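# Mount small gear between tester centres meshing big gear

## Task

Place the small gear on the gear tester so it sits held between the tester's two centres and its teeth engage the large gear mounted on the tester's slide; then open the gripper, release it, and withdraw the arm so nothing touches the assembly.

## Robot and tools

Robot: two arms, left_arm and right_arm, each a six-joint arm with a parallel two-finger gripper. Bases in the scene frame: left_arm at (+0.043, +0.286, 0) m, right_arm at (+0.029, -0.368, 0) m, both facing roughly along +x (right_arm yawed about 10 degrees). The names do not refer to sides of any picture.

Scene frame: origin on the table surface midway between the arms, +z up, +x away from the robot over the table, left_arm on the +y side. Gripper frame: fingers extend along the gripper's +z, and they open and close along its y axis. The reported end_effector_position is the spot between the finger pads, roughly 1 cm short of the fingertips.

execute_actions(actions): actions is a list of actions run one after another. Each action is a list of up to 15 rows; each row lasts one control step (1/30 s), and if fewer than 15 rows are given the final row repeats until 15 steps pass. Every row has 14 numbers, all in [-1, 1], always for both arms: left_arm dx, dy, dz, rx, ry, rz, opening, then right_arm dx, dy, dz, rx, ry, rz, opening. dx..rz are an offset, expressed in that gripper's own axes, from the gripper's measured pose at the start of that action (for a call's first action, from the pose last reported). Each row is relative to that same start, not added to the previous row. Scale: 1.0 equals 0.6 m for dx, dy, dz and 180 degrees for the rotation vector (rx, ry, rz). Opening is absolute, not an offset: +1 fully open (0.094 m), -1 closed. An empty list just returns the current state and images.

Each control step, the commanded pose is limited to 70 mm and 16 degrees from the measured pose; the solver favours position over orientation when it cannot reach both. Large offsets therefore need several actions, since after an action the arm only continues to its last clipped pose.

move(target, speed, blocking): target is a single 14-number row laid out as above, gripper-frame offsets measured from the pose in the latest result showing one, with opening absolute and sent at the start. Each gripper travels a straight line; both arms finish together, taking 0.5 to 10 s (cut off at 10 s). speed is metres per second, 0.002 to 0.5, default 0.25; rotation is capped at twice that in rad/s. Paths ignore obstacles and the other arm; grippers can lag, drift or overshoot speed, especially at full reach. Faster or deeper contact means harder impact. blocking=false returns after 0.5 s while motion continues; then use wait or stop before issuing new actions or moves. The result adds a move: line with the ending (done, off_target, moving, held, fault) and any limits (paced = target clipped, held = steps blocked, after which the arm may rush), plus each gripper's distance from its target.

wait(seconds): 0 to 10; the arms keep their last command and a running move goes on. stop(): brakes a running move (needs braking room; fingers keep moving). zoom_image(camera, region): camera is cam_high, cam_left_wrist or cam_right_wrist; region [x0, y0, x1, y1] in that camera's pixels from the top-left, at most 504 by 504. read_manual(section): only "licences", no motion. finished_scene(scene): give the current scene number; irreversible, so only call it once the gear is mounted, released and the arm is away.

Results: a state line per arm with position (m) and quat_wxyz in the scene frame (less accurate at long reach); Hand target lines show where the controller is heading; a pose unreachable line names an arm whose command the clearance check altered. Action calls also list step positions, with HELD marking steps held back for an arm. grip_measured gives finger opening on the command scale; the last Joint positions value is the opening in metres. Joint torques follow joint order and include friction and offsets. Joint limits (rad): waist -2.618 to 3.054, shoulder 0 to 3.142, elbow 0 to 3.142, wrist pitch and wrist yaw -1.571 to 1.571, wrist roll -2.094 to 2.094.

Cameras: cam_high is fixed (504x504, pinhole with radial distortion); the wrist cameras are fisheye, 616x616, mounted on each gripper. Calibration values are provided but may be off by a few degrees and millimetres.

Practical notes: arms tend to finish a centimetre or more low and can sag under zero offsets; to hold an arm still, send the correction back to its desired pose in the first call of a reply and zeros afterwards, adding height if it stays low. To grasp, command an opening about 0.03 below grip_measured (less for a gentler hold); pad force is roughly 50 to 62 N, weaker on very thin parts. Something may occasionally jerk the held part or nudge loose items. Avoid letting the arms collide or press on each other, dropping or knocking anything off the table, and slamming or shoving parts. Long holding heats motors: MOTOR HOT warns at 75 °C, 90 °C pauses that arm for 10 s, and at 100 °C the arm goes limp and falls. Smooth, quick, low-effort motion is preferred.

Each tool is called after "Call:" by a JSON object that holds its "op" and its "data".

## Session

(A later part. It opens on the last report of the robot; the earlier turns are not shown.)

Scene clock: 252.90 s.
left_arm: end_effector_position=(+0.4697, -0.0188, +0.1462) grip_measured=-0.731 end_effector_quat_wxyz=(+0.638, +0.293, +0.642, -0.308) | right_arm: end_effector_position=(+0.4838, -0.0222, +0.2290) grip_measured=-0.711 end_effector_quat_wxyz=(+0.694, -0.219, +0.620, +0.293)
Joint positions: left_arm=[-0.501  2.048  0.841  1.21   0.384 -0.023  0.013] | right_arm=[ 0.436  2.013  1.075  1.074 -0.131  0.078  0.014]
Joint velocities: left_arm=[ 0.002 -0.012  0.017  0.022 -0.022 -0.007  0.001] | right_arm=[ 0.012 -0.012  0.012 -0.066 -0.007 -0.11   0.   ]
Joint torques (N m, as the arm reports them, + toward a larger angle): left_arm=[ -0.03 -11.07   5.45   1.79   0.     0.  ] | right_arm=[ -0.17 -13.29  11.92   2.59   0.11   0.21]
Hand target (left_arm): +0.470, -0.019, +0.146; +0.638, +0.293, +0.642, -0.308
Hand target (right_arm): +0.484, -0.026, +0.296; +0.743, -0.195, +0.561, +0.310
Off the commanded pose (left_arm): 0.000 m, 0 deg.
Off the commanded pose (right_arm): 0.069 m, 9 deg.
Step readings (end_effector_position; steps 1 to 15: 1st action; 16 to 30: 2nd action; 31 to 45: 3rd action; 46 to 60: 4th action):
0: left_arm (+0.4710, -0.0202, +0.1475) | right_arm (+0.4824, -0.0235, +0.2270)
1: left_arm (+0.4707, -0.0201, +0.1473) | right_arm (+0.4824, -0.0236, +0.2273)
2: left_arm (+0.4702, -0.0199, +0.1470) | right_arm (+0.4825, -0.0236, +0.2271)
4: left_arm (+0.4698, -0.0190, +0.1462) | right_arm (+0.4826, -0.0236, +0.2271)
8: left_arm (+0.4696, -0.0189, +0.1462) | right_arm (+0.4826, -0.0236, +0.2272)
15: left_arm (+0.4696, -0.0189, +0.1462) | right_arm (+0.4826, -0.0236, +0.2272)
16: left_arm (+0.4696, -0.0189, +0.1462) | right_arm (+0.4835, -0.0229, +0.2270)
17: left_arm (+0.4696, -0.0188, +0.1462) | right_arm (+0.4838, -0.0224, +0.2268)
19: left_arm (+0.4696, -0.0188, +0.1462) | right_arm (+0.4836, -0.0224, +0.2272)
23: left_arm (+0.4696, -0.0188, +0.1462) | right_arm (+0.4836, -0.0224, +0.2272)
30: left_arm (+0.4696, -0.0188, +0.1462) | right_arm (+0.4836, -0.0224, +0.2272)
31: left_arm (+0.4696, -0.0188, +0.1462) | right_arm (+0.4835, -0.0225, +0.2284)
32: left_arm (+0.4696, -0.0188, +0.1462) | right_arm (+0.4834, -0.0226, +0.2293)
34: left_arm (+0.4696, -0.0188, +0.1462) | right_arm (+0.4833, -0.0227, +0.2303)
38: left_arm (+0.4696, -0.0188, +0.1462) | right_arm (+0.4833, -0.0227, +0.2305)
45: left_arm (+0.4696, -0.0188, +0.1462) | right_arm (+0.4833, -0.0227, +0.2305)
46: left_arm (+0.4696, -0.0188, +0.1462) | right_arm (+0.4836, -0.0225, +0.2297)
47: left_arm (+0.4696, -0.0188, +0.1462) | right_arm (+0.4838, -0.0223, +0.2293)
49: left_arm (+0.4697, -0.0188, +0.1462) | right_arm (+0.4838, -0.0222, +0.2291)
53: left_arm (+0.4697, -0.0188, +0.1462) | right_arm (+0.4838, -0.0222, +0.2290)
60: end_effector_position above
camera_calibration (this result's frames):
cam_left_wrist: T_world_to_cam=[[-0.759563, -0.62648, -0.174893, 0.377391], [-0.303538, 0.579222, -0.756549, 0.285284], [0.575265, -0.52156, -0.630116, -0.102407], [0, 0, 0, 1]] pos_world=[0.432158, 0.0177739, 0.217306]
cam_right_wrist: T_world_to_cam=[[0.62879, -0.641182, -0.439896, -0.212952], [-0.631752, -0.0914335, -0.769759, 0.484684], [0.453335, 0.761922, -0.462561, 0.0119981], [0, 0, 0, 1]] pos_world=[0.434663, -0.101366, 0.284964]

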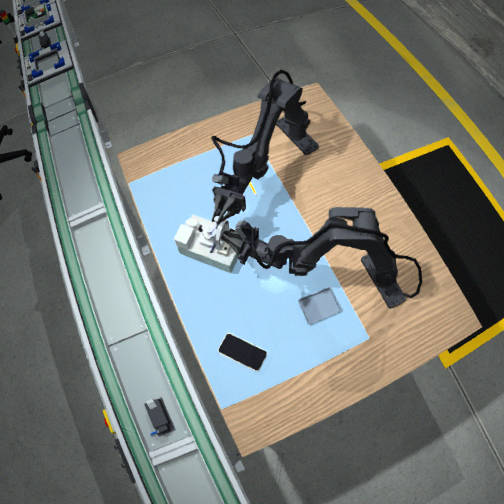

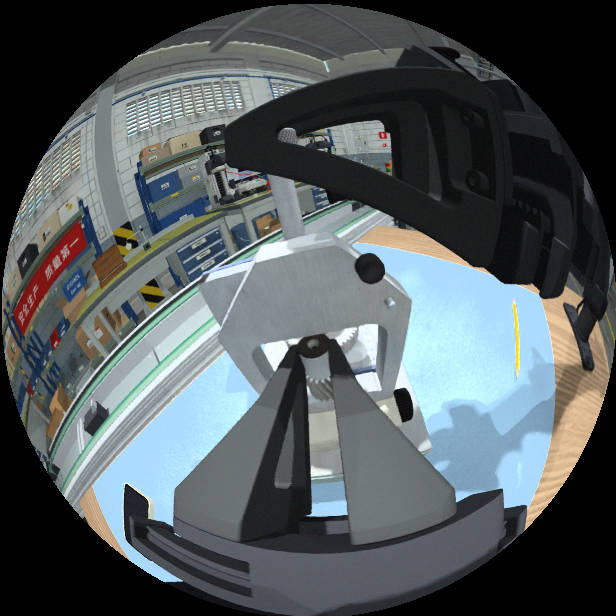

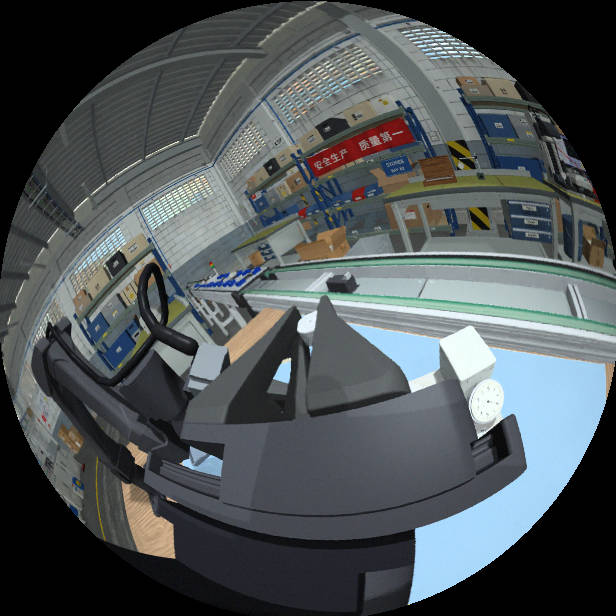

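Ratchet works. Continue, then push.

Call:
{"op": "execute_actions", "data": {"actions": [[[0,0,0,0,0,0,-0.765,-0.11,0,0.0,0,-0.065,0,-0.8]],[[0,0,0,0,0,0,-0.765,-0.11,0,0.025,0,-0.05,0,-0.8]],[[0,0,0,0,0,0,-0.765,-0.11,0,0.0,0,-0.07,0,-0.8]],[[0,0,0,0,0,0,-0.765,-0.11,0,0.025,0,-0.05,0,-0.8]],[[0,0,0,0,0,0,-0.765,-0.11,0,0.0,0,-0.07,0,-0.8]],[[-0.014,0,0.028,0,-0.006,0,-0.765,-0.11,0,0.0,0,-0.065,0,-0.8]],[[0,0,0,0,0,0,-0.765,-0.11,0,0.0,0,-0.065,0,-0.8]]]}}

Scene clock: 267.83 s.
left_arm: end_effector_position=(+0.4758, -0.0238, +0.1509) grip_measured=-0.731 end_effector_quat_wxyz=(+0.642, +0.291, +0.639, -0.308) | right_arm: end_effector_position=(+0.4833, -0.0226, +0.2355) grip_measured=-0.711 end_effector_quat_wxyz=(+0.702, -0.217, +0.611, +0.296)
Joint positions: left_arm=[-0.507  2.06   0.877  1.198  0.376 -0.025  0.013] | right_arm=[ 0.436  2.013  1.077  1.098 -0.131  0.078  0.014]
Joint velocities: left_arm=[ 0.012  0.002 -0.002  0.007 -0.022 -0.022 -0.001] | right_arm=[ 0.002 -0.017  0.002 -0.022  0.037 -0.051  0.   ]
Joint torques (N m, as the arm reports them, + toward a larger angle): left_arm=[  0.05 -11.29   5.49   1.76  -0.02   0.01] | right_arm=[ -0.41 -12.93   8.02   3.57   0.13   0.27]
Hand target (left_arm): +0.476, -0.024, +0.151; +0.642, +0.291, +0.639, -0.308
Hand target (right_arm): +0.476, -0.034, +0.298; +0.758, -0.188, +0.538, +0.315
Off the commanded pose (left_arm): 0.000 m, 0 deg.
Off the commanded pose (right_arm): 0.066 m, 12 deg.
Step readings (end_effector_position; steps 1 to 15: 1st action; 16 to 30: 2nd action; 31 to 45: 3rd action; 46 to 60: 4th action; 61 to 75: 5th action; 76 to 90: 6th action; 91 to 105: 7th action):
0: left_arm (+0.4697, -0.0188, +0.1462) | right_arm (+0.4838, -0.0222, +0.2290)
1: left_arm (+0.4697, -0.0188, +0.1462) | right_arm (+0.4836, -0.0223, +0.2304)
2: left_arm (+0.4697, -0.0188, +0.1462) | right_arm (+0.4835, -0.0224, +0.2313)
4: left_arm (+0.4697, -0.0188, +0.1462) | right_arm (+0.4834, -0.0225, +0.2324)
8: left_arm (+0.4697, -0.0188, +0.1462) | right_arm (+0.4834, -0.0225, +0.2325)
15: left_arm (+0.4697, -0.0188, +0.1462) | right_arm (+0.4834, -0.0225, +0.2325)
16: left_arm (+0.4697, -0.0188, +0.1462) | right_arm (+0.4836, -0.0224, +0.2312)
17: left_arm (+0.4697, -0.0188, +0.1462) | right_arm (+0.4837, -0.0223, +0.2303)
19: left_arm (+0.4697, -0.0188, +0.1462) | right_arm (+0.4838, -0.0223, +0.2293)
23: left_arm (+0.4697, -0.0188, +0.1462) | right_arm (+0.4838, -0.0222, +0.2291)
30: left_arm (+0.4697, -0.0188, +0.1462) | right_arm (+0.4838, -0.0222, +0.2291)
31: left_arm (+0.4697, -0.0188, +0.1462) | right_arm (+0.4836, -0.0224, +0.2310)
32: left_arm (+0.4697, -0.0188, +0.1462) | right_arm (+0.4834, -0.0225, +0.2324)
34: left_arm (+0.4697, -0.0188, +0.1462) | right_arm (+0.4832, -0.0226, +0.2340)
38: left_arm (+0.4697, -0.0188, +0.1462) | right_arm (+0.4832, -0.0227, +0.2342)
45: left_arm (+0.4697, -0.0188, +0.1462) | right_arm (+0.4832, -0.0227, +0.2342)
46: left_arm (+0.4697, -0.0188, +0.1462) | right_arm (+0.4834, -0.0225, +0.2326)
47: left_arm (+0.4697, -0.0188, +0.1462) | right_arm (+0.4837, -0.0223, +0.2318)
49: left_arm (+0.4697, -0.0188, +0.1462) | right_arm (+0.4838, -0.0222, +0.2310)
53: left_arm (+0.4697, -0.0188, +0.1462) | right_arm (+0.4838, -0.0222, +0.2309)
60: left_arm (+0.4697, -0.0188, +0.1462) | right_arm (+0.4838, -0.0222, +0.2309)
61: left_arm (+0.4697, -0.0188, +0.1462) | right_arm (+0.4836, -0.0224, +0.2327)
62: left_arm (+0.4697, -0.0188, +0.1462) | right_arm (+0.4835, -0.0225, +0.2339)
64: left_arm (+0.4697, -0.0188, +0.1462) | right_arm (+0.4833, -0.0226, +0.2353)
68: left_arm (+0.4697, -0.0188, +0.1462) | right_arm (+0.4833, -0.0226, +0.2355)
75: left_arm (+0.4697, -0.0188, +0.1462) | right_arm (+0.4833, -0.0226, +0.2355)
76: left_arm (+0.4704, -0.0194, +0.1467) | right_arm (+0.4833, -0.0226, +0.2355)
77: left_arm (+0.4720, -0.0206, +0.1475) | right_arm (+0.4833, -0.0226, +0.2355)
79: left_arm (+0.4746, -0.0232, +0.1511) | right_arm (+0.4833, -0.0226, +0.2355)
83: left_arm (+0.4758, -0.0238, +0.1509) | right_arm (+0.4833, -0.0226, +0.2355)
90: left_arm (+0.4758, -0.0238, +0.1509) | right_arm (+0.4833, -0.0226, +0.2355)
91: left_arm (+0.4758, -0.0238, +0.1509) | right_arm (+0.4833, -0.0226, +0.2355)
92: left_arm (+0.4758, -0.0238, +0.1509) | right_arm (+0.4833, -0.0226, +0.2355)
94: left_arm (+0.4758, -0.0238, +0.1509) | right_arm (+0.4833, -0.0226, +0.2355)
98: left_arm (+0.4758, -0.0238, +0.1509) | right_arm (+0.4833, -0.0226, +0.2355)
105: end_effector_position above
camera_calibration (this result's frames):
cam_left_wrist: T_world_to_cam=[[-0.756274, -0.629671, -0.177661, 0.378521], [-0.298088, 0.573348, -0.763161, 0.29187], [0.582403, -0.5242, -0.621306, -0.110401], [0, 0, 0, 1]] pos_world=[0.437566, 0.0131282, 0.2214]
cam_right_wrist: T_world_to_cam=[[0.637847, -0.634893, -0.435961, -0.215175], [-0.615686, -0.0802768, -0.783892, 0.485079], [0.46269, 0.768418, -0.442099, 0.00633251], [0, 0, 0, 1]] pos_world=[0.432975, -0.102538, 0.289241]

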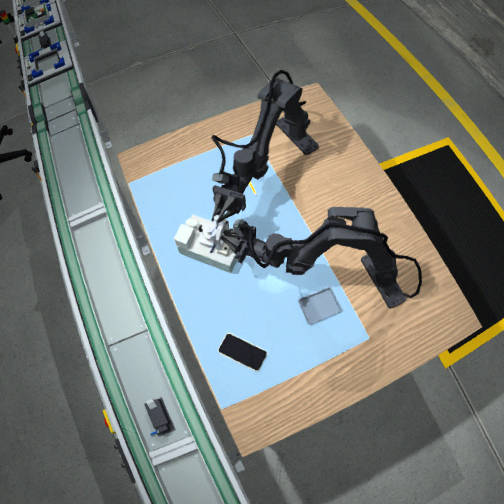

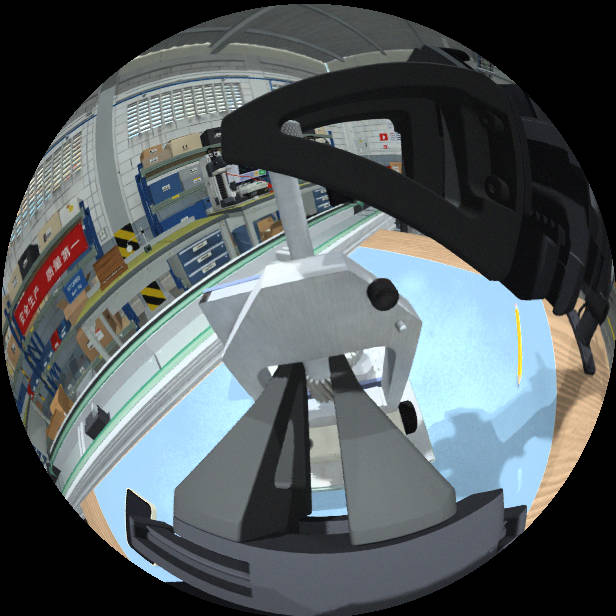

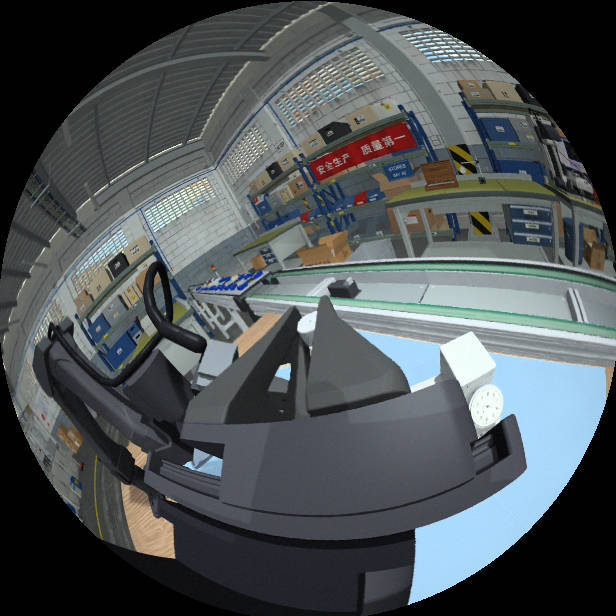

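In. Shift right ~2.5 mm, then lower.

Call:
{"op": "execute_actions", "data": {"actions": [[[0,-0.01,0,0.01,0,0.008,-0.765,-0.11,0,0.0,0,-0.065,0,-0.8]],[[0,0,0,0,0,0,-0.765,-0.06,0,0,0,-0.03,0,-0.8]],[[0,0,0,0,0,0,-0.765,-0.04,0,0,0,-0.02,0,-0.8]]]}}

Scene clock: 274.50 s.
left_arm: end_effector_position=(+0.4754, -0.0241, +0.1509) grip_measured=-0.731 end_effector_quat_wxyz=(+0.643, +0.296, +0.637, -0.306) | right_arm: end_effector_position=(+0.4835, -0.0224, +0.2310) grip_measured=-0.711 end_effector_quat_wxyz=(+0.697, -0.219, +0.617, +0.293)
Joint positions: left_arm=[-0.506  2.06   0.877  1.198  0.38  -0.013  0.013] | right_arm=[ 0.436  2.013  1.075  1.083 -0.131  0.075  0.014]
Joint velocities: left_arm=[ 0.017 -0.017 -0.007 -0.007 -0.022 -0.051 -0.   ] | right_arm=[ 0.002 -0.012  0.002 -0.022 -0.066  0.007  0.001]
Joint torques (N m, as the arm reports them, + toward a larger angle): left_arm=[  0.11 -11.29   5.48   1.75  -0.01   0.02] | right_arm=[ -0.14 -11.69   7.17   2.43   0.04   0.11]
Hand target (left_arm): +0.475, -0.024, +0.151; +0.643, +0.296, +0.637, -0.306
Hand target (right_arm): +0.482, -0.026, +0.255; +0.716, -0.210, +0.594, +0.300
Off the commanded pose (left_arm): 0.000 m, 0 deg.
Off the commanded pose (right_arm): 0.024 m, 4 deg.
Step readings (end_effector_position; steps 1 to 15: 1st action; 16 to 30: 2nd action; 31 to 45: 3rd action):
0: left_arm (+0.4758, -0.0238, +0.1509) | right_arm (+0.4833, -0.0226, +0.2355)
1: left_arm (+0.4755, -0.0240, +0.1509) | right_arm (+0.4833, -0.0226, +0.2355)
2: left_arm (+0.4753, -0.0242, +0.1509) | right_arm (+0.4833, -0.0226, +0.2355)
4: left_arm (+0.4752, -0.0243, +0.1509) | right_arm (+0.4833, -0.0226, +0.2355)
8: left_arm (+0.4752, -0.0244, +0.1509) | right_arm (+0.4833, -0.0226, +0.2355)
15: left_arm (+0.4752, -0.0244, +0.1509) | right_arm (+0.4833, -0.0226, +0.2355)
16: left_arm (+0.4753, -0.0241, +0.1509) | right_arm (+0.4834, -0.0225, +0.2340)
17: left_arm (+0.4754, -0.0241, +0.1509) | right_arm (+0.4836, -0.0224, +0.2329)
19: left_arm (+0.4754, -0.0241, +0.1509) | right_arm (+0.4835, -0.0225, +0.2315)
23: left_arm (+0.4754, -0.0241, +0.1509) | right_arm (+0.4835, -0.0225, +0.2315)
30: left_arm (+0.4754, -0.0241, +0.1509) | right_arm (+0.4835, -0.0225, +0.2315)
31: left_arm (+0.4754, -0.0241, +0.1509) | right_arm (+0.4835, -0.0224, +0.2311)
32: left_arm (+0.4754, -0.0241, +0.1509) | right_arm (+0.4835, -0.0224, +0.2310)
34: left_arm (+0.4754, -0.0241, +0.1509) | right_arm (+0.4835, -0.0224, +0.2310)
38: left_arm (+0.4754, -0.0241, +0.1509) | right_arm (+0.4835, -0.0224, +0.2310)
45: end_effector_position above
camera_calibration (this result's frames):
cam_left_wrist: T_world_to_cam=[[-0.756951, -0.625554, -0.188967, 0.380104], [-0.289248, 0.580039, -0.761505, 0.287619], [0.585971, -0.521764, -0.620001, -0.112136], [0, 0, 0, 1]] pos_world=[0.436621, 0.0124369, 0.221326]
cam_right_wrist: T_world_to_cam=[[0.632428, -0.640332, -0.435901, -0.214691], [-0.62489, -0.0891925, -0.775601, 0.484089], [0.457763, 0.762902, -0.456545, 0.00968872], [0, 0, 0, 1]] pos_world=[0.433844, -0.101688, 0.2863]

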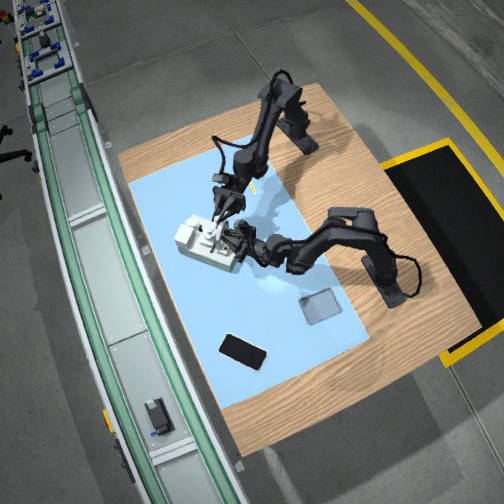

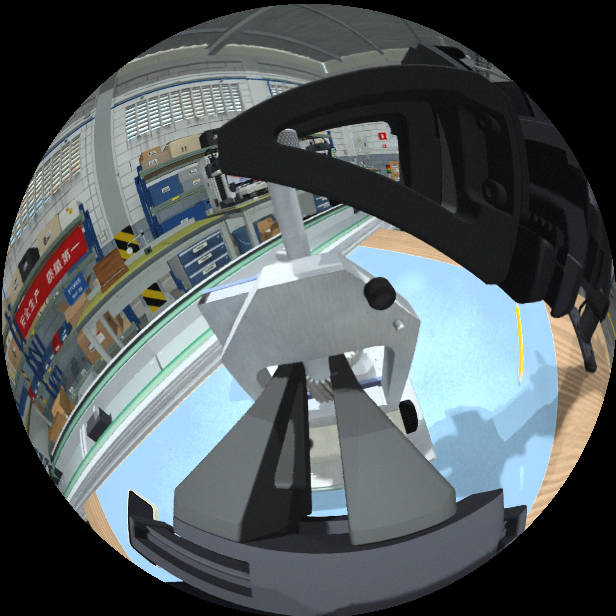

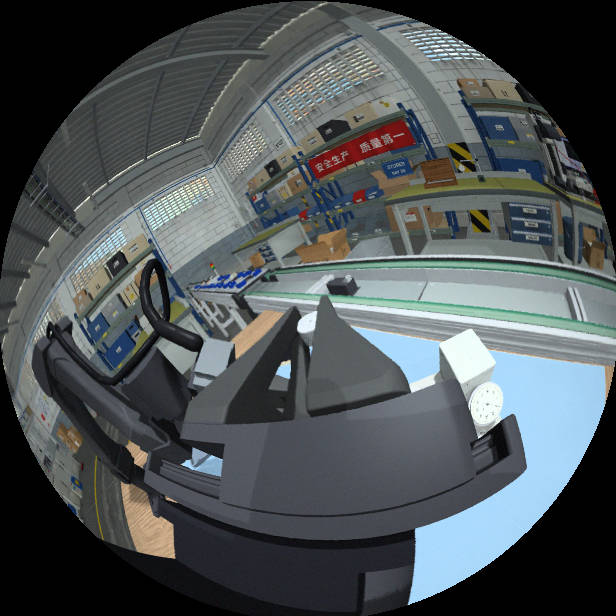

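Clamped on the tips; push laterally harder, slightly forward.

Call:
{"op": "execute_actions", "data": {"actions": [[[0,-0.02,0.01,0.02,0,0,-0.765,-0.08,0,0,0,-0.045,0,-0.8]],[[0,0,0,0,0,0,-0.765,-0.04,0,0,0,-0.02,0,-0.8]]]}}

Scene clock: 281.53 s.
left_arm: end_effector_position=(+0.4723, -0.0265, +0.1501) grip_measured=-0.731 end_effector_quat_wxyz=(+0.638, +0.304, +0.634, -0.313) | right_arm: end_effector_position=(+0.4836, -0.0223, +0.2303) grip_measured=-0.711 end_effector_quat_wxyz=(+0.696, -0.220, +0.618, +0.292)
Joint positions: left_arm=[-0.506  2.06   0.877  1.195  0.403 -0.013  0.013] | right_arm=[ 0.436  2.013  1.075  1.08  -0.132  0.074  0.014]
Joint velocities: left_arm=[ 0.002 -0.007 -0.002 -0.007 -0.022  0.037 -0.   ] | right_arm=[-0.007  0.012  0.007 -0.051 -0.007 -0.007  0.001]
Joint torques (N m, as the arm reports them, + toward a larger angle): left_arm=[ -0.06 -11.19   5.59   1.79   0.01   0.01] | right_arm=[ -0.19 -11.68   7.18   2.46   0.02   0.13]
Hand target (left_arm): +0.472, -0.027, +0.150; +0.638, +0.305, +0.634, -0.313
Hand target (right_arm): +0.481, -0.026, +0.255; +0.717, -0.210, +0.593, +0.300
Off the commanded pose (left_arm): 0.001 m, 0 deg.
Off the commanded pose (right_arm): 0.026 m, 4 deg.
Step readings (end_effector_position; steps 1 to 15: 1st action; 16 to 30: 2nd action):
0: left_arm (+0.4754, -0.0241, +0.1509) | right_arm (+0.4835, -0.0224, +0.2310)
1: left_arm (+0.4750, -0.0244, +0.1509) | right_arm (+0.4834, -0.0225, +0.2316)
2: left_arm (+0.4747, -0.0246, +0.1509) | right_arm (+0.4834, -0.0225, +0.2318)
4: left_arm (+0.4735, -0.0255, +0.1507) | right_arm (+0.4834, -0.0225, +0.2318)
8: left_arm (+0.4720, -0.0268, +0.1503) | right_arm (+0.4834, -0.0225, +0.2318)
15: left_arm (+0.4719, -0.0268, +0.1503) | right_arm (+0.4834, -0.0225, +0.2318)
16: left_arm (+0.4721, -0.0267, +0.1504) | right_arm (+0.4835, -0.0224, +0.2308)
17: left_arm (+0.4722, -0.0266, +0.1503) | right_arm (+0.4835, -0.0223, +0.2304)
19: left_arm (+0.4723, -0.0265, +0.1501) | right_arm (+0.4836, -0.0223, +0.2303)
23: left_arm (+0.4723, -0.0265, +0.1501) | right_arm (+0.4836, -0.0223, +0.2303)
30: end_effector_position above
camera_calibration (this result's frames):
cam_left_wrist: T_world_to_cam=[[-0.771373, -0.607996, -0.187949, 0.383263], [-0.278289, 0.587876, -0.759577, 0.282246], [0.572311, -0.533613, -0.62267, -0.105582], [0, 0, 0, 1]] pos_world=[0.43461, 0.0107565, 0.220679]
cam_right_wrist: T_world_to_cam=[[0.631897, -0.641493, -0.434963, -0.214957], [-0.626005, -0.0915417, -0.774428, 0.483762], [0.456973, 0.761647, -0.459423, 0.0102596], [0, 0, 0, 1]] pos_world=[0.43398, -0.101423, 0.285854]

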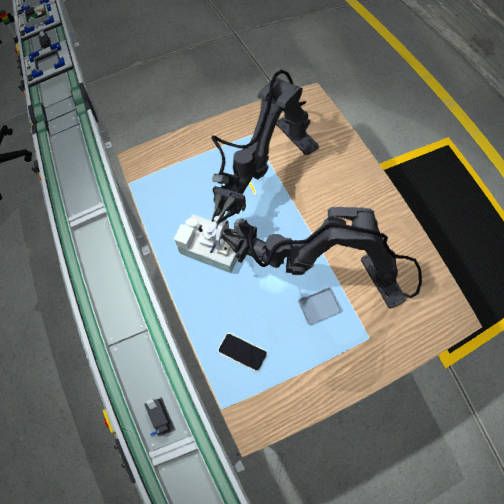

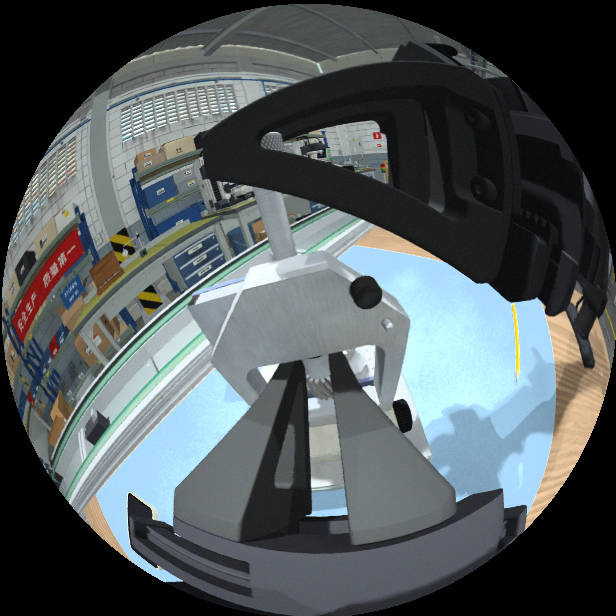

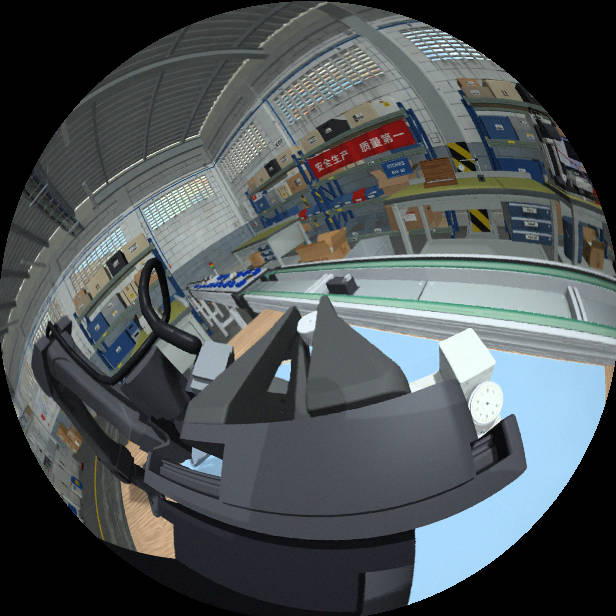

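Needs deeper.

Call:
{"op": "execute_actions", "data": {"actions": [[[-0.008,0,0.022,0,0,0,-0.765,-0.08,0,0,0,-0.045,0,-0.8]],[[0,0,0,0,0,0,-0.765,-0.04,0,0,0,-0.02,0,-0.8]],[[0,0,0,0,0,0,-0.765,-0.03,0,0,0,-0.01,0,-0.8]]]}}

Scene clock: 287.30 s.
left_arm: end_effector_position=(+0.4744, -0.0277, +0.1504) grip_measured=-0.731 end_effector_quat_wxyz=(+0.637, +0.303, +0.636, -0.312) | right_arm: end_effector_position=(+0.4836, -0.0223, +0.2260) grip_measured=-0.711 end_effector_quat_wxyz=(+0.692, -0.223, +0.623, +0.290)
Joint positions: left_arm=[-0.507  2.061  0.888  1.18   0.401 -0.013  0.013] | right_arm=[ 0.436  2.013  1.072  1.067 -0.132  0.07   0.014]
Joint velocities: left_arm=[ 0.002 -0.002 -0.002  0.022 -0.037 -0.066  0.001] | right_arm=[-0.017  0.002 -0.007 -0.022  0.022  0.022  0.   ]
Joint torques (N m, as the arm reports them, + toward a larger angle): left_arm=[ -0.03 -11.36   5.65   1.74   0.02  -0.01] | right_arm=[ -0.09 -12.05   7.13   2.03   0.01   0.09]
Hand target (left_arm): +0.474, -0.028, +0.150; +0.637, +0.303, +0.636, -0.312
Hand target (right_arm): +0.482, -0.025, +0.245; +0.702, -0.217, +0.611, +0.294
Off the commanded pose (left_arm): 0.000 m, 0 deg.
Off the commanded pose (right_arm): 0.019 m, 2 deg.
Step readings (end_effector_position; steps 1 to 15: 1st action; 16 to 30: 2nd action; 31 to 45: 3rd action):
0: left_arm (+0.4723, -0.0265, +0.1501) | right_arm (+0.4836, -0.0223, +0.2303)
1: left_arm (+0.4729, -0.0268, +0.1502) | right_arm (+0.4835, -0.0224, +0.2306)
2: left_arm (+0.4741, -0.0274, +0.1503) | right_arm (+0.4835, -0.0224, +0.2307)
4: left_arm (+0.4744, -0.0277, +0.1502) | right_arm (+0.4835, -0.0224, +0.2307)
8: left_arm (+0.4744, -0.0277, +0.1502) | right_arm (+0.4835, -0.0224, +0.2307)
15: left_arm (+0.4744, -0.0277, +0.1502) | right_arm (+0.4835, -0.0224, +0.2307)
16: left_arm (+0.4744, -0.0277, +0.1503) | right_arm (+0.4836, -0.0223, +0.2297)
17: left_arm (+0.4744, -0.0277, +0.1504) | right_arm (+0.4837, -0.0222, +0.2288)
19: left_arm (+0.4744, -0.0277, +0.1504) | right_arm (+0.4835, -0.0224, +0.2271)
23: left_arm (+0.4744, -0.0277, +0.1504) | right_arm (+0.4835, -0.0224, +0.2269)
30: left_arm (+0.4744, -0.0277, +0.1504) | right_arm (+0.4835, -0.0224, +0.2269)
31: left_arm (+0.4744, -0.0277, +0.1504) | right_arm (+0.4836, -0.0223, +0.2263)
32: left_arm (+0.4744, -0.0277, +0.1504) | right_arm (+0.4836, -0.0223, +0.2260)
34: left_arm (+0.4744, -0.0277, +0.1504) | right_arm (+0.4836, -0.0223, +0.2260)
38: left_arm (+0.4744, -0.0277, +0.1504) | right_arm (+0.4836, -0.0223, +0.2260)
45: end_effector_position above
camera_calibration (this result's frames):
cam_left_wrist: T_world_to_cam=[[-0.771492, -0.608437, -0.18602, 0.383901], [-0.282269, 0.589345, -0.756965, 0.285272], [0.570196, -0.531485, -0.626418, -0.105591], [0, 0, 0, 1]] pos_world=[0.436907, 0.00933603, 0.22121]
cam_right_wrist: T_world_to_cam=[[0.627313, -0.646958, -0.433502, -0.215052], [-0.633558, -0.100267, -0.767171, 0.482327], [0.452861, 0.755905, -0.472784, 0.0131302], [0, 0, 0, 1]] pos_world=[0.434541, -0.100693, 0.283009]

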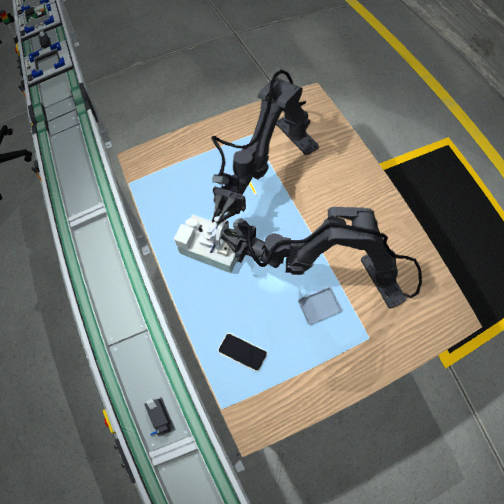

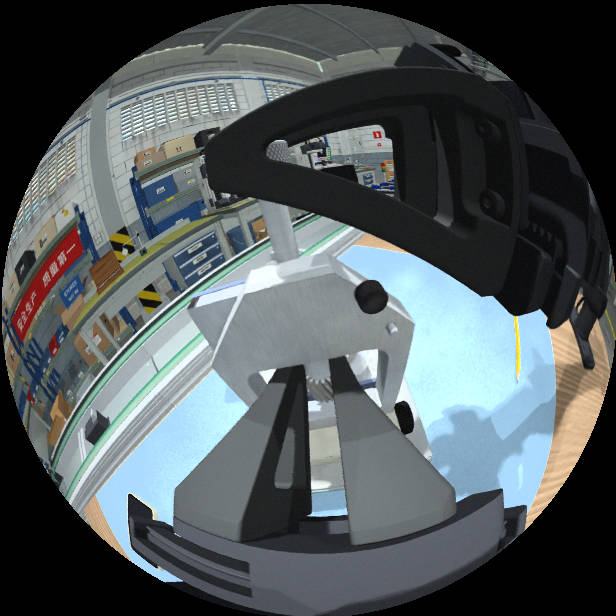

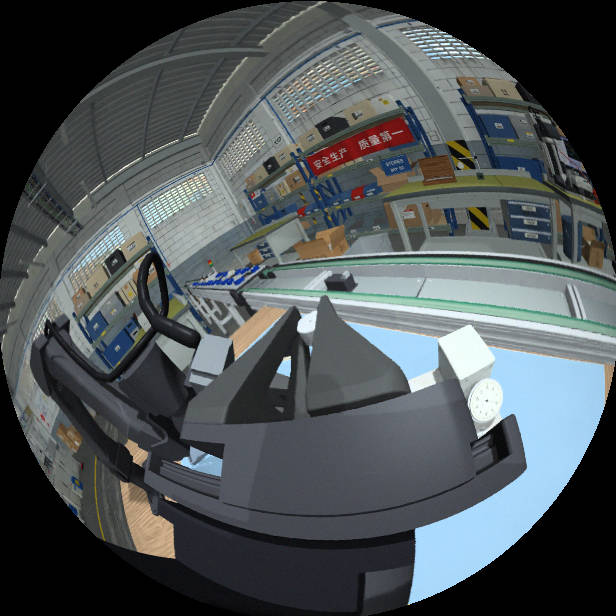

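Call:
{"op": "execute_actions", "data": {"actions": [[[0,0,0.01,0,-0.03,0,-0.765,-0.05,0,0,0,-0.025,0,-0.8]],[[0,0,0.01,0,-0.03,0,-0.765,-0.03,0,0,0,-0.01,0,-0.8]],[[0,0,0,0,0,0,-0.765,-0.02,0,0,0,-0.01,0,-0.8]]]}}

Scene clock: 297.00 s.
left_arm: end_effector_position=(+0.4745, -0.0272, +0.1469) grip_measured=-0.731 end_effector_quat_wxyz=(+0.688, +0.281, +0.580, -0.335) | right_arm: end_effector_position=(+0.4837, -0.0220, +0.2238) grip_measured=-0.711 end_effector_quat_wxyz=(+0.689, -0.225, +0.625, +0.288)
Joint positions: left_arm=[-0.507  2.23   0.899  1.517  0.398 -0.074  0.013] | right_arm=[ 0.436  2.013  1.072  1.058 -0.133  0.066  0.014]
Joint velocities: left_arm=[ 0.002 -0.002 -0.007 -0.081 -0.022 -0.081 -0.   ] | right_arm=[ 0.007 -0.007  0.012 -0.007  0.007  0.007 -0.   ]
Joint torques (N m, as the arm reports them, + toward a larger angle): left_arm=[ -0.08 -11.82   4.65   1.68  -0.05   0.  ] | right_arm=[ -0.04 -10.76   6.97   2.22   0.01   0.07]
Hand target (left_arm): +0.475, -0.027, +0.147; +0.688, +0.281, +0.580, -0.335
Hand target (right_arm): +0.483, -0.023, +0.236; +0.699, -0.220, +0.615, +0.292
Off the commanded pose (left_arm): 0.000 m, 0 deg.
Off the commanded pose (right_arm): 0.012 m, 2 deg.
Step readings (end_effector_position; steps 1 to 15: 1st action; 16 to 30: 2nd action; 31 to 45: 3rd action):
0: left_arm (+0.4744, -0.0277, +0.1504) | right_arm (+0.4836, -0.0223, +0.2260)
1: left_arm (+0.4746, -0.0278, +0.1493) | right_arm (+0.4836, -0.0223, +0.2265)
2: left_arm (+0.4748, -0.0281, +0.1479) | right_arm (+0.4836, -0.0223, +0.2265)
4: left_arm (+0.4751, -0.0282, +0.1470) | right_arm (+0.4836, -0.0222, +0.2260)
8: left_arm (+0.4749, -0.0281, +0.1475) | right_arm (+0.4836, -0.0222, +0.2257)
15: left_arm (+0.4748, -0.0280, +0.1475) | right_arm (+0.4836, -0.0222, +0.2255)
16: left_arm (+0.4747, -0.0279, +0.1466) | right_arm (+0.4837, -0.0221, +0.2248)
17: left_arm (+0.4744, -0.0277, +0.1459) | right_arm (+0.4837, -0.0220, +0.2240)
19: left_arm (+0.4746, -0.0274, +0.1464) | right_arm (+0.4837, -0.0220, +0.2238)
23: left_arm (+0.4745, -0.0273, +0.1466) | right_arm (+0.4837, -0.0220, +0.2238)
30: left_arm (+0.4745, -0.0272, +0.1468) | right_arm (+0.4837, -0.0220, +0.2238)
31: left_arm (+0.4745, -0.0272, +0.1469) | right_arm (+0.4837, -0.0220, +0.2238)
32: left_arm (+0.4745, -0.0272, +0.1467) | right_arm (+0.4837, -0.0220, +0.2238)
34: left_arm (+0.4745, -0.0272, +0.1467) | right_arm (+0.4837, -0.0220, +0.2238)
38: left_arm (+0.4745, -0.0272, +0.1467) | right_arm (+0.4837, -0.0220, +0.2238)
45: end_effector_position above
camera_calibration (this result's frames):
cam_left_wrist: T_world_to_cam=[[-0.752176, -0.630165, -0.192673, 0.374881], [-0.19281, 0.490058, -0.850098, 0.250913], [0.630124, -0.602274, -0.490112, -0.157966], [0, 0, 0, 1]] pos_world=[0.429893, 0.0181359, 0.208109]
cam_right_wrist: T_world_to_cam=[[0.625637, -0.650052, -0.431289, -0.215636], [-0.637227, -0.106919, -0.763224, 0.481434], [0.450022, 0.75233, -0.481123, 0.0149558], [0, 0, 0, 1]] pos_world=[0.434962, -0.0999521, 0.281635]

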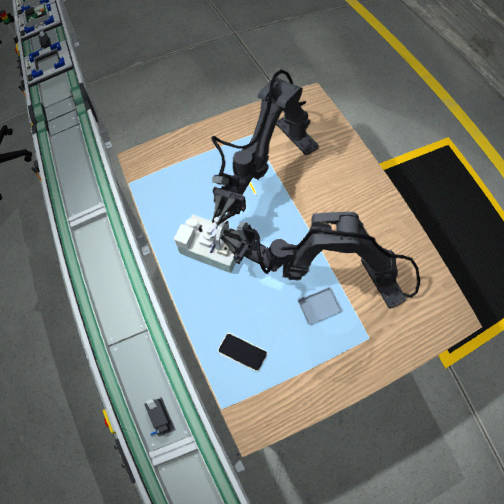

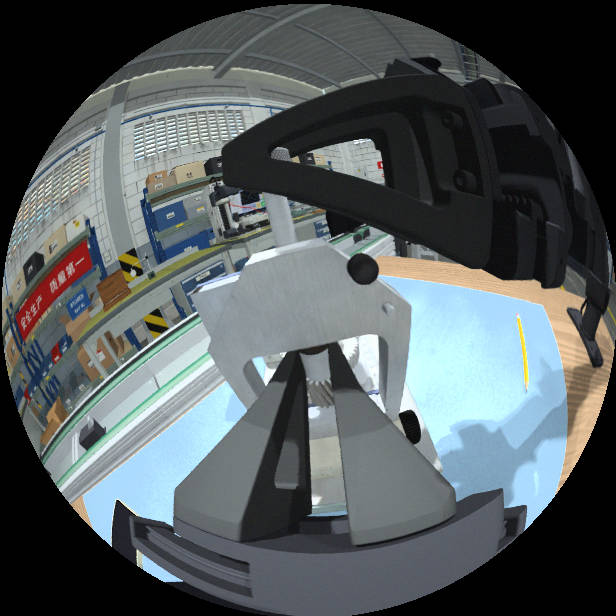

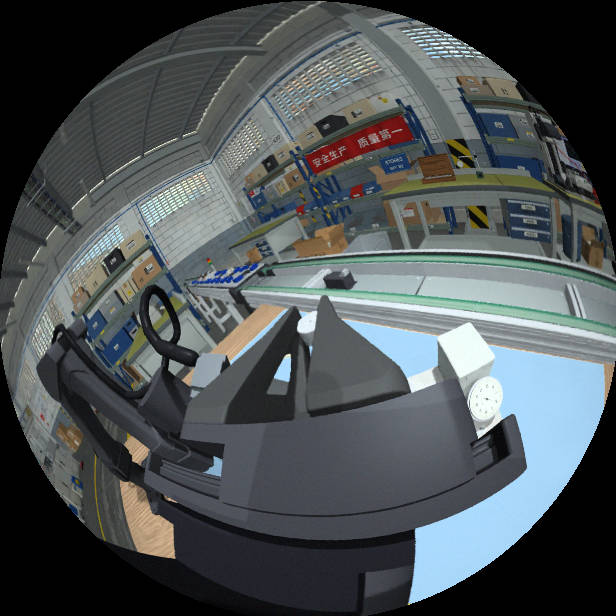

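Seated. Release.

Call:
{"op": "execute_actions", "data": {"actions": [[[0,0,0,0,0,0,-0.765,0,0,0,0,0,0,0.2]],[[0,0,0,0,0,0,-0.6,0,0,0,0,0,0,0.2]]]}}

Call:
{"op": "move", "data": {"target": [-0.05,0,-0.17,0,0,0,-0.6,-0.03,0,-0.17,0,0,0,0.2], "speed": 0.08}}

Scene clock: 305.20 s.
left_arm: end_effector_position=(+0.4743, -0.0274, +0.1467) grip_measured=-0.602 end_effector_quat_wxyz=(+0.688, +0.281, +0.580, -0.335) | right_arm: end_effector_position=(+0.4837, -0.0220, +0.2242) grip_measured=+0.197 end_effector_quat_wxyz=(+0.690, -0.225, +0.625, +0.288)
Joint positions: left_arm=[-0.507  2.23   0.899  1.517  0.399 -0.074  0.019] | right_arm=[ 0.436  2.013  1.072  1.06  -0.133  0.066  0.056]
Joint velocities: left_arm=[-0.002  0.007  0.002 -0.022 -0.007  0.022  0.001] | right_arm=[-0.007 -0.027 -0.017  0.007  0.037 -0.081 -0.   ]
Joint torques (N m, as the arm reports them, + toward a larger angle): left_arm=[  0.1  -12.     4.73   1.69  -0.06   0.02] | right_arm=[-0.01 -9.74  6.69  2.03  0.01  0.02]
Hand target (left_arm): +0.474, -0.027, +0.147; +0.688, +0.281, +0.580, -0.335
Hand target (right_arm): +0.484, -0.022, +0.224; +0.690, -0.225, +0.625, +0.288
Off the commanded pose (left_arm): 0.000 m, 0 deg.
Off the commanded pose (right_arm): 0.000 m, 0 deg.
Step readings (end_effector_position; steps 1 to 15: 1st action; 16 to 30: 2nd action):
0: left_arm (+0.4745, -0.0272, +0.1469) | right_arm (+0.4837, -0.0220, +0.2238)
1: left_arm (+0.4743, -0.0273, +0.1469) | right_arm (+0.4837, -0.0220, +0.2238)
2: left_arm (+0.4744, -0.0273, +0.1467) | right_arm (+0.4837, -0.0220, +0.2239)
4: left_arm (+0.4743, -0.0274, +0.1467) | right_arm (+0.4837, -0.0220, +0.2242)
8: left_arm (+0.4743, -0.0273, +0.1469) | right_arm (+0.4837, -0.0220, +0.2242)
15: left_arm (+0.4743, -0.0273, +0.1469) | right_arm (+0.4837, -0.0220, +0.2242)
16: left_arm (+0.4743, -0.0274, +0.1467) | right_arm (+0.4837, -0.0220, +0.2242)
17: left_arm (+0.4743, -0.0274, +0.1467) | right_arm (+0.4837, -0.0220, +0.2242)
19: left_arm (+0.4743, -0.0274, +0.1467) | right_arm (+0.4837, -0.0220, +0.2242)
23: left_arm (+0.4743, -0.0274, +0.1467) | right_arm (+0.4837, -0.0220, +0.2242)
30: end_effector_position above
camera_calibration (this result's frames):
cam_left_wrist: T_world_to_cam=[[-0.752929, -0.629248, -0.192729, 0.375035], [-0.192457, 0.490588, -0.849873, 0.250586], [0.629331, -0.602802, -0.490481, -0.157639], [0, 0, 0, 1]] pos_world=[0.429809, 0.0180307, 0.207928]
cam_right_wrist: T_world_to_cam=[[0.626313, -0.649583, -0.431016, -0.215804], [-0.63603, -0.106088, -0.764337, 0.481447], [0.450775, 0.752853, -0.479599, 0.0145309], [0, 0, 0, 1]] pos_world=[0.434826, -0.100047, 0.281942]

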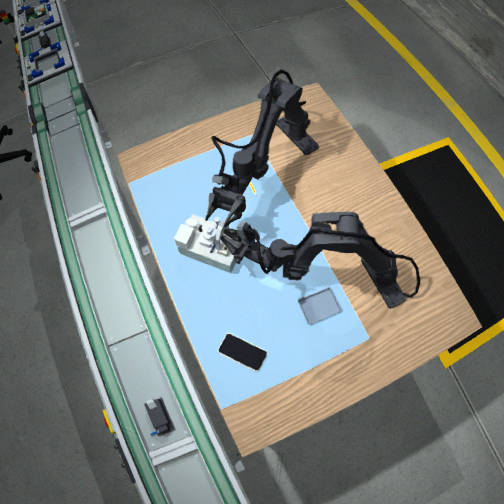

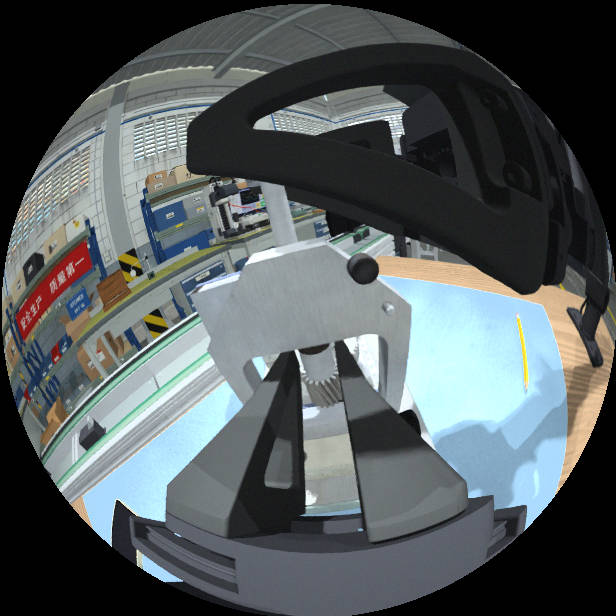

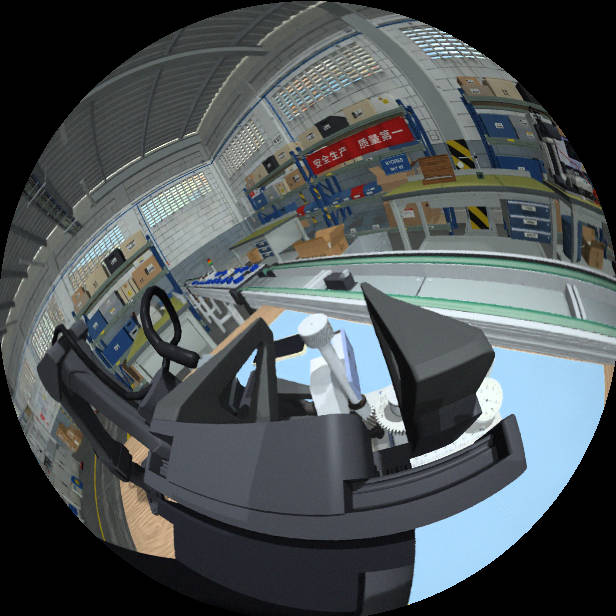

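Scene clock: 306.87 s.
left_arm: end_effector_position=(+0.4131, +0.0519, +0.1565) grip_measured=-0.602 end_effector_quat_wxyz=(+0.667, +0.289, +0.603, -0.328) | right_arm: end_effector_position=(+0.4108, -0.0865, +0.2266) grip_measured=+0.197 end_effector_quat_wxyz=(+0.690, -0.226, +0.625, +0.286)
Joint positions: left_arm=[-0.359  1.946  0.503  1.568  0.549 -0.074  0.019] | right_arm=[ 0.398  1.704  0.655  1.167 -0.169  0.066  0.056]
Joint velocities: left_arm=[ 0.002 -0.037  0.007  0.081  0.022  0.037 -0.   ] | right_arm=[ 0.002  0.012  0.017 -0.051 -0.037 -0.007 -0.   ]
Joint torques (N m, as the arm reports them, + toward a larger angle): left_arm=[  0.62 -10.5    2.42   1.67   0.03   0.03] | right_arm=[-0.68 -8.34  4.85  2.02 -0.1   0.09]
Hand target (left_arm): +0.409, +0.056, +0.159; +0.668, +0.291, +0.601, -0.327
Hand target (right_arm): +0.408, -0.092, +0.228; +0.690, -0.224, +0.625, +0.288
Off the commanded pose (left_arm): 0.006 m, 4 deg.
Off the commanded pose (right_arm): 0.007 m, 0 deg.
joint sent to its limit (left arm) — the command would take joint 4 (wrist pitch) past its upper limit, so that joint was sent only as far as its limit.
move: off_target (left_arm)
camera_calibration (this result's frames):
cam_left_wrist: T_world_to_cam=[[-0.76193, -0.620072, -0.187015, 0.383069], [-0.230116, 0.529098, -0.816763, 0.216651], [0.605401, -0.579281, -0.545824, -0.0491926], [0, 0, 0, 1]] pos_world=[0.371508, 0.0944045, 0.221742]
cam_right_wrist: T_world_to_cam=[[0.625752, -0.652463, -0.427466, -0.211898], [-0.635555, -0.108762, -0.764356, 0.429651], [0.452222, 0.749975, -0.482734, 0.0969599], [0, 0, 0, 1]] pos_world=[0.361815, -0.164243, 0.284633]

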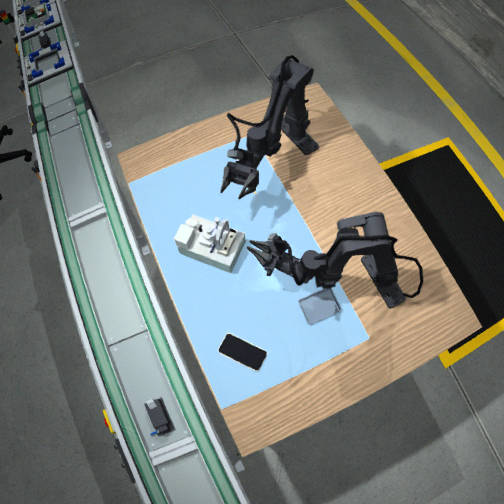

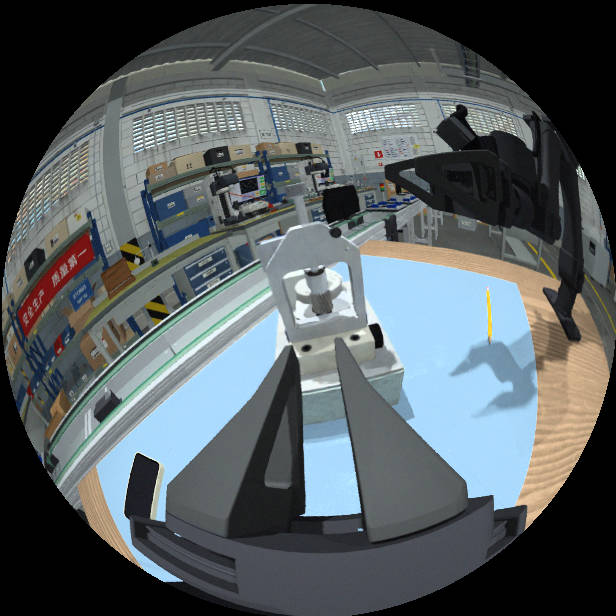

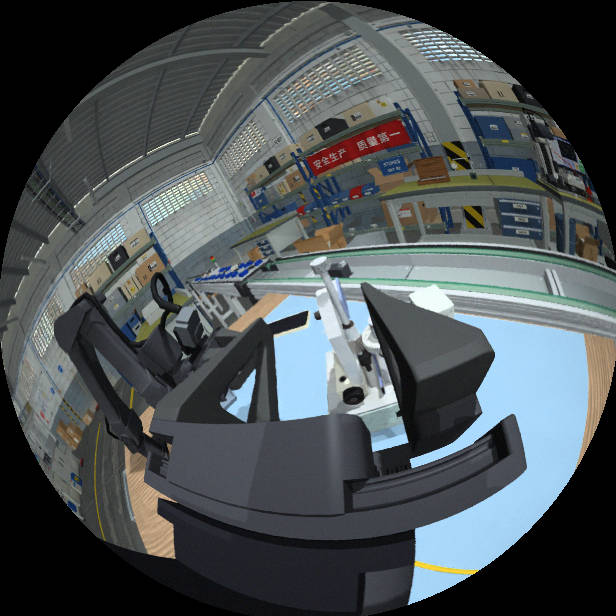

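Call:
{"op": "finished_scene", "data": {"scene": 2}}

The scene is finished: the task was done.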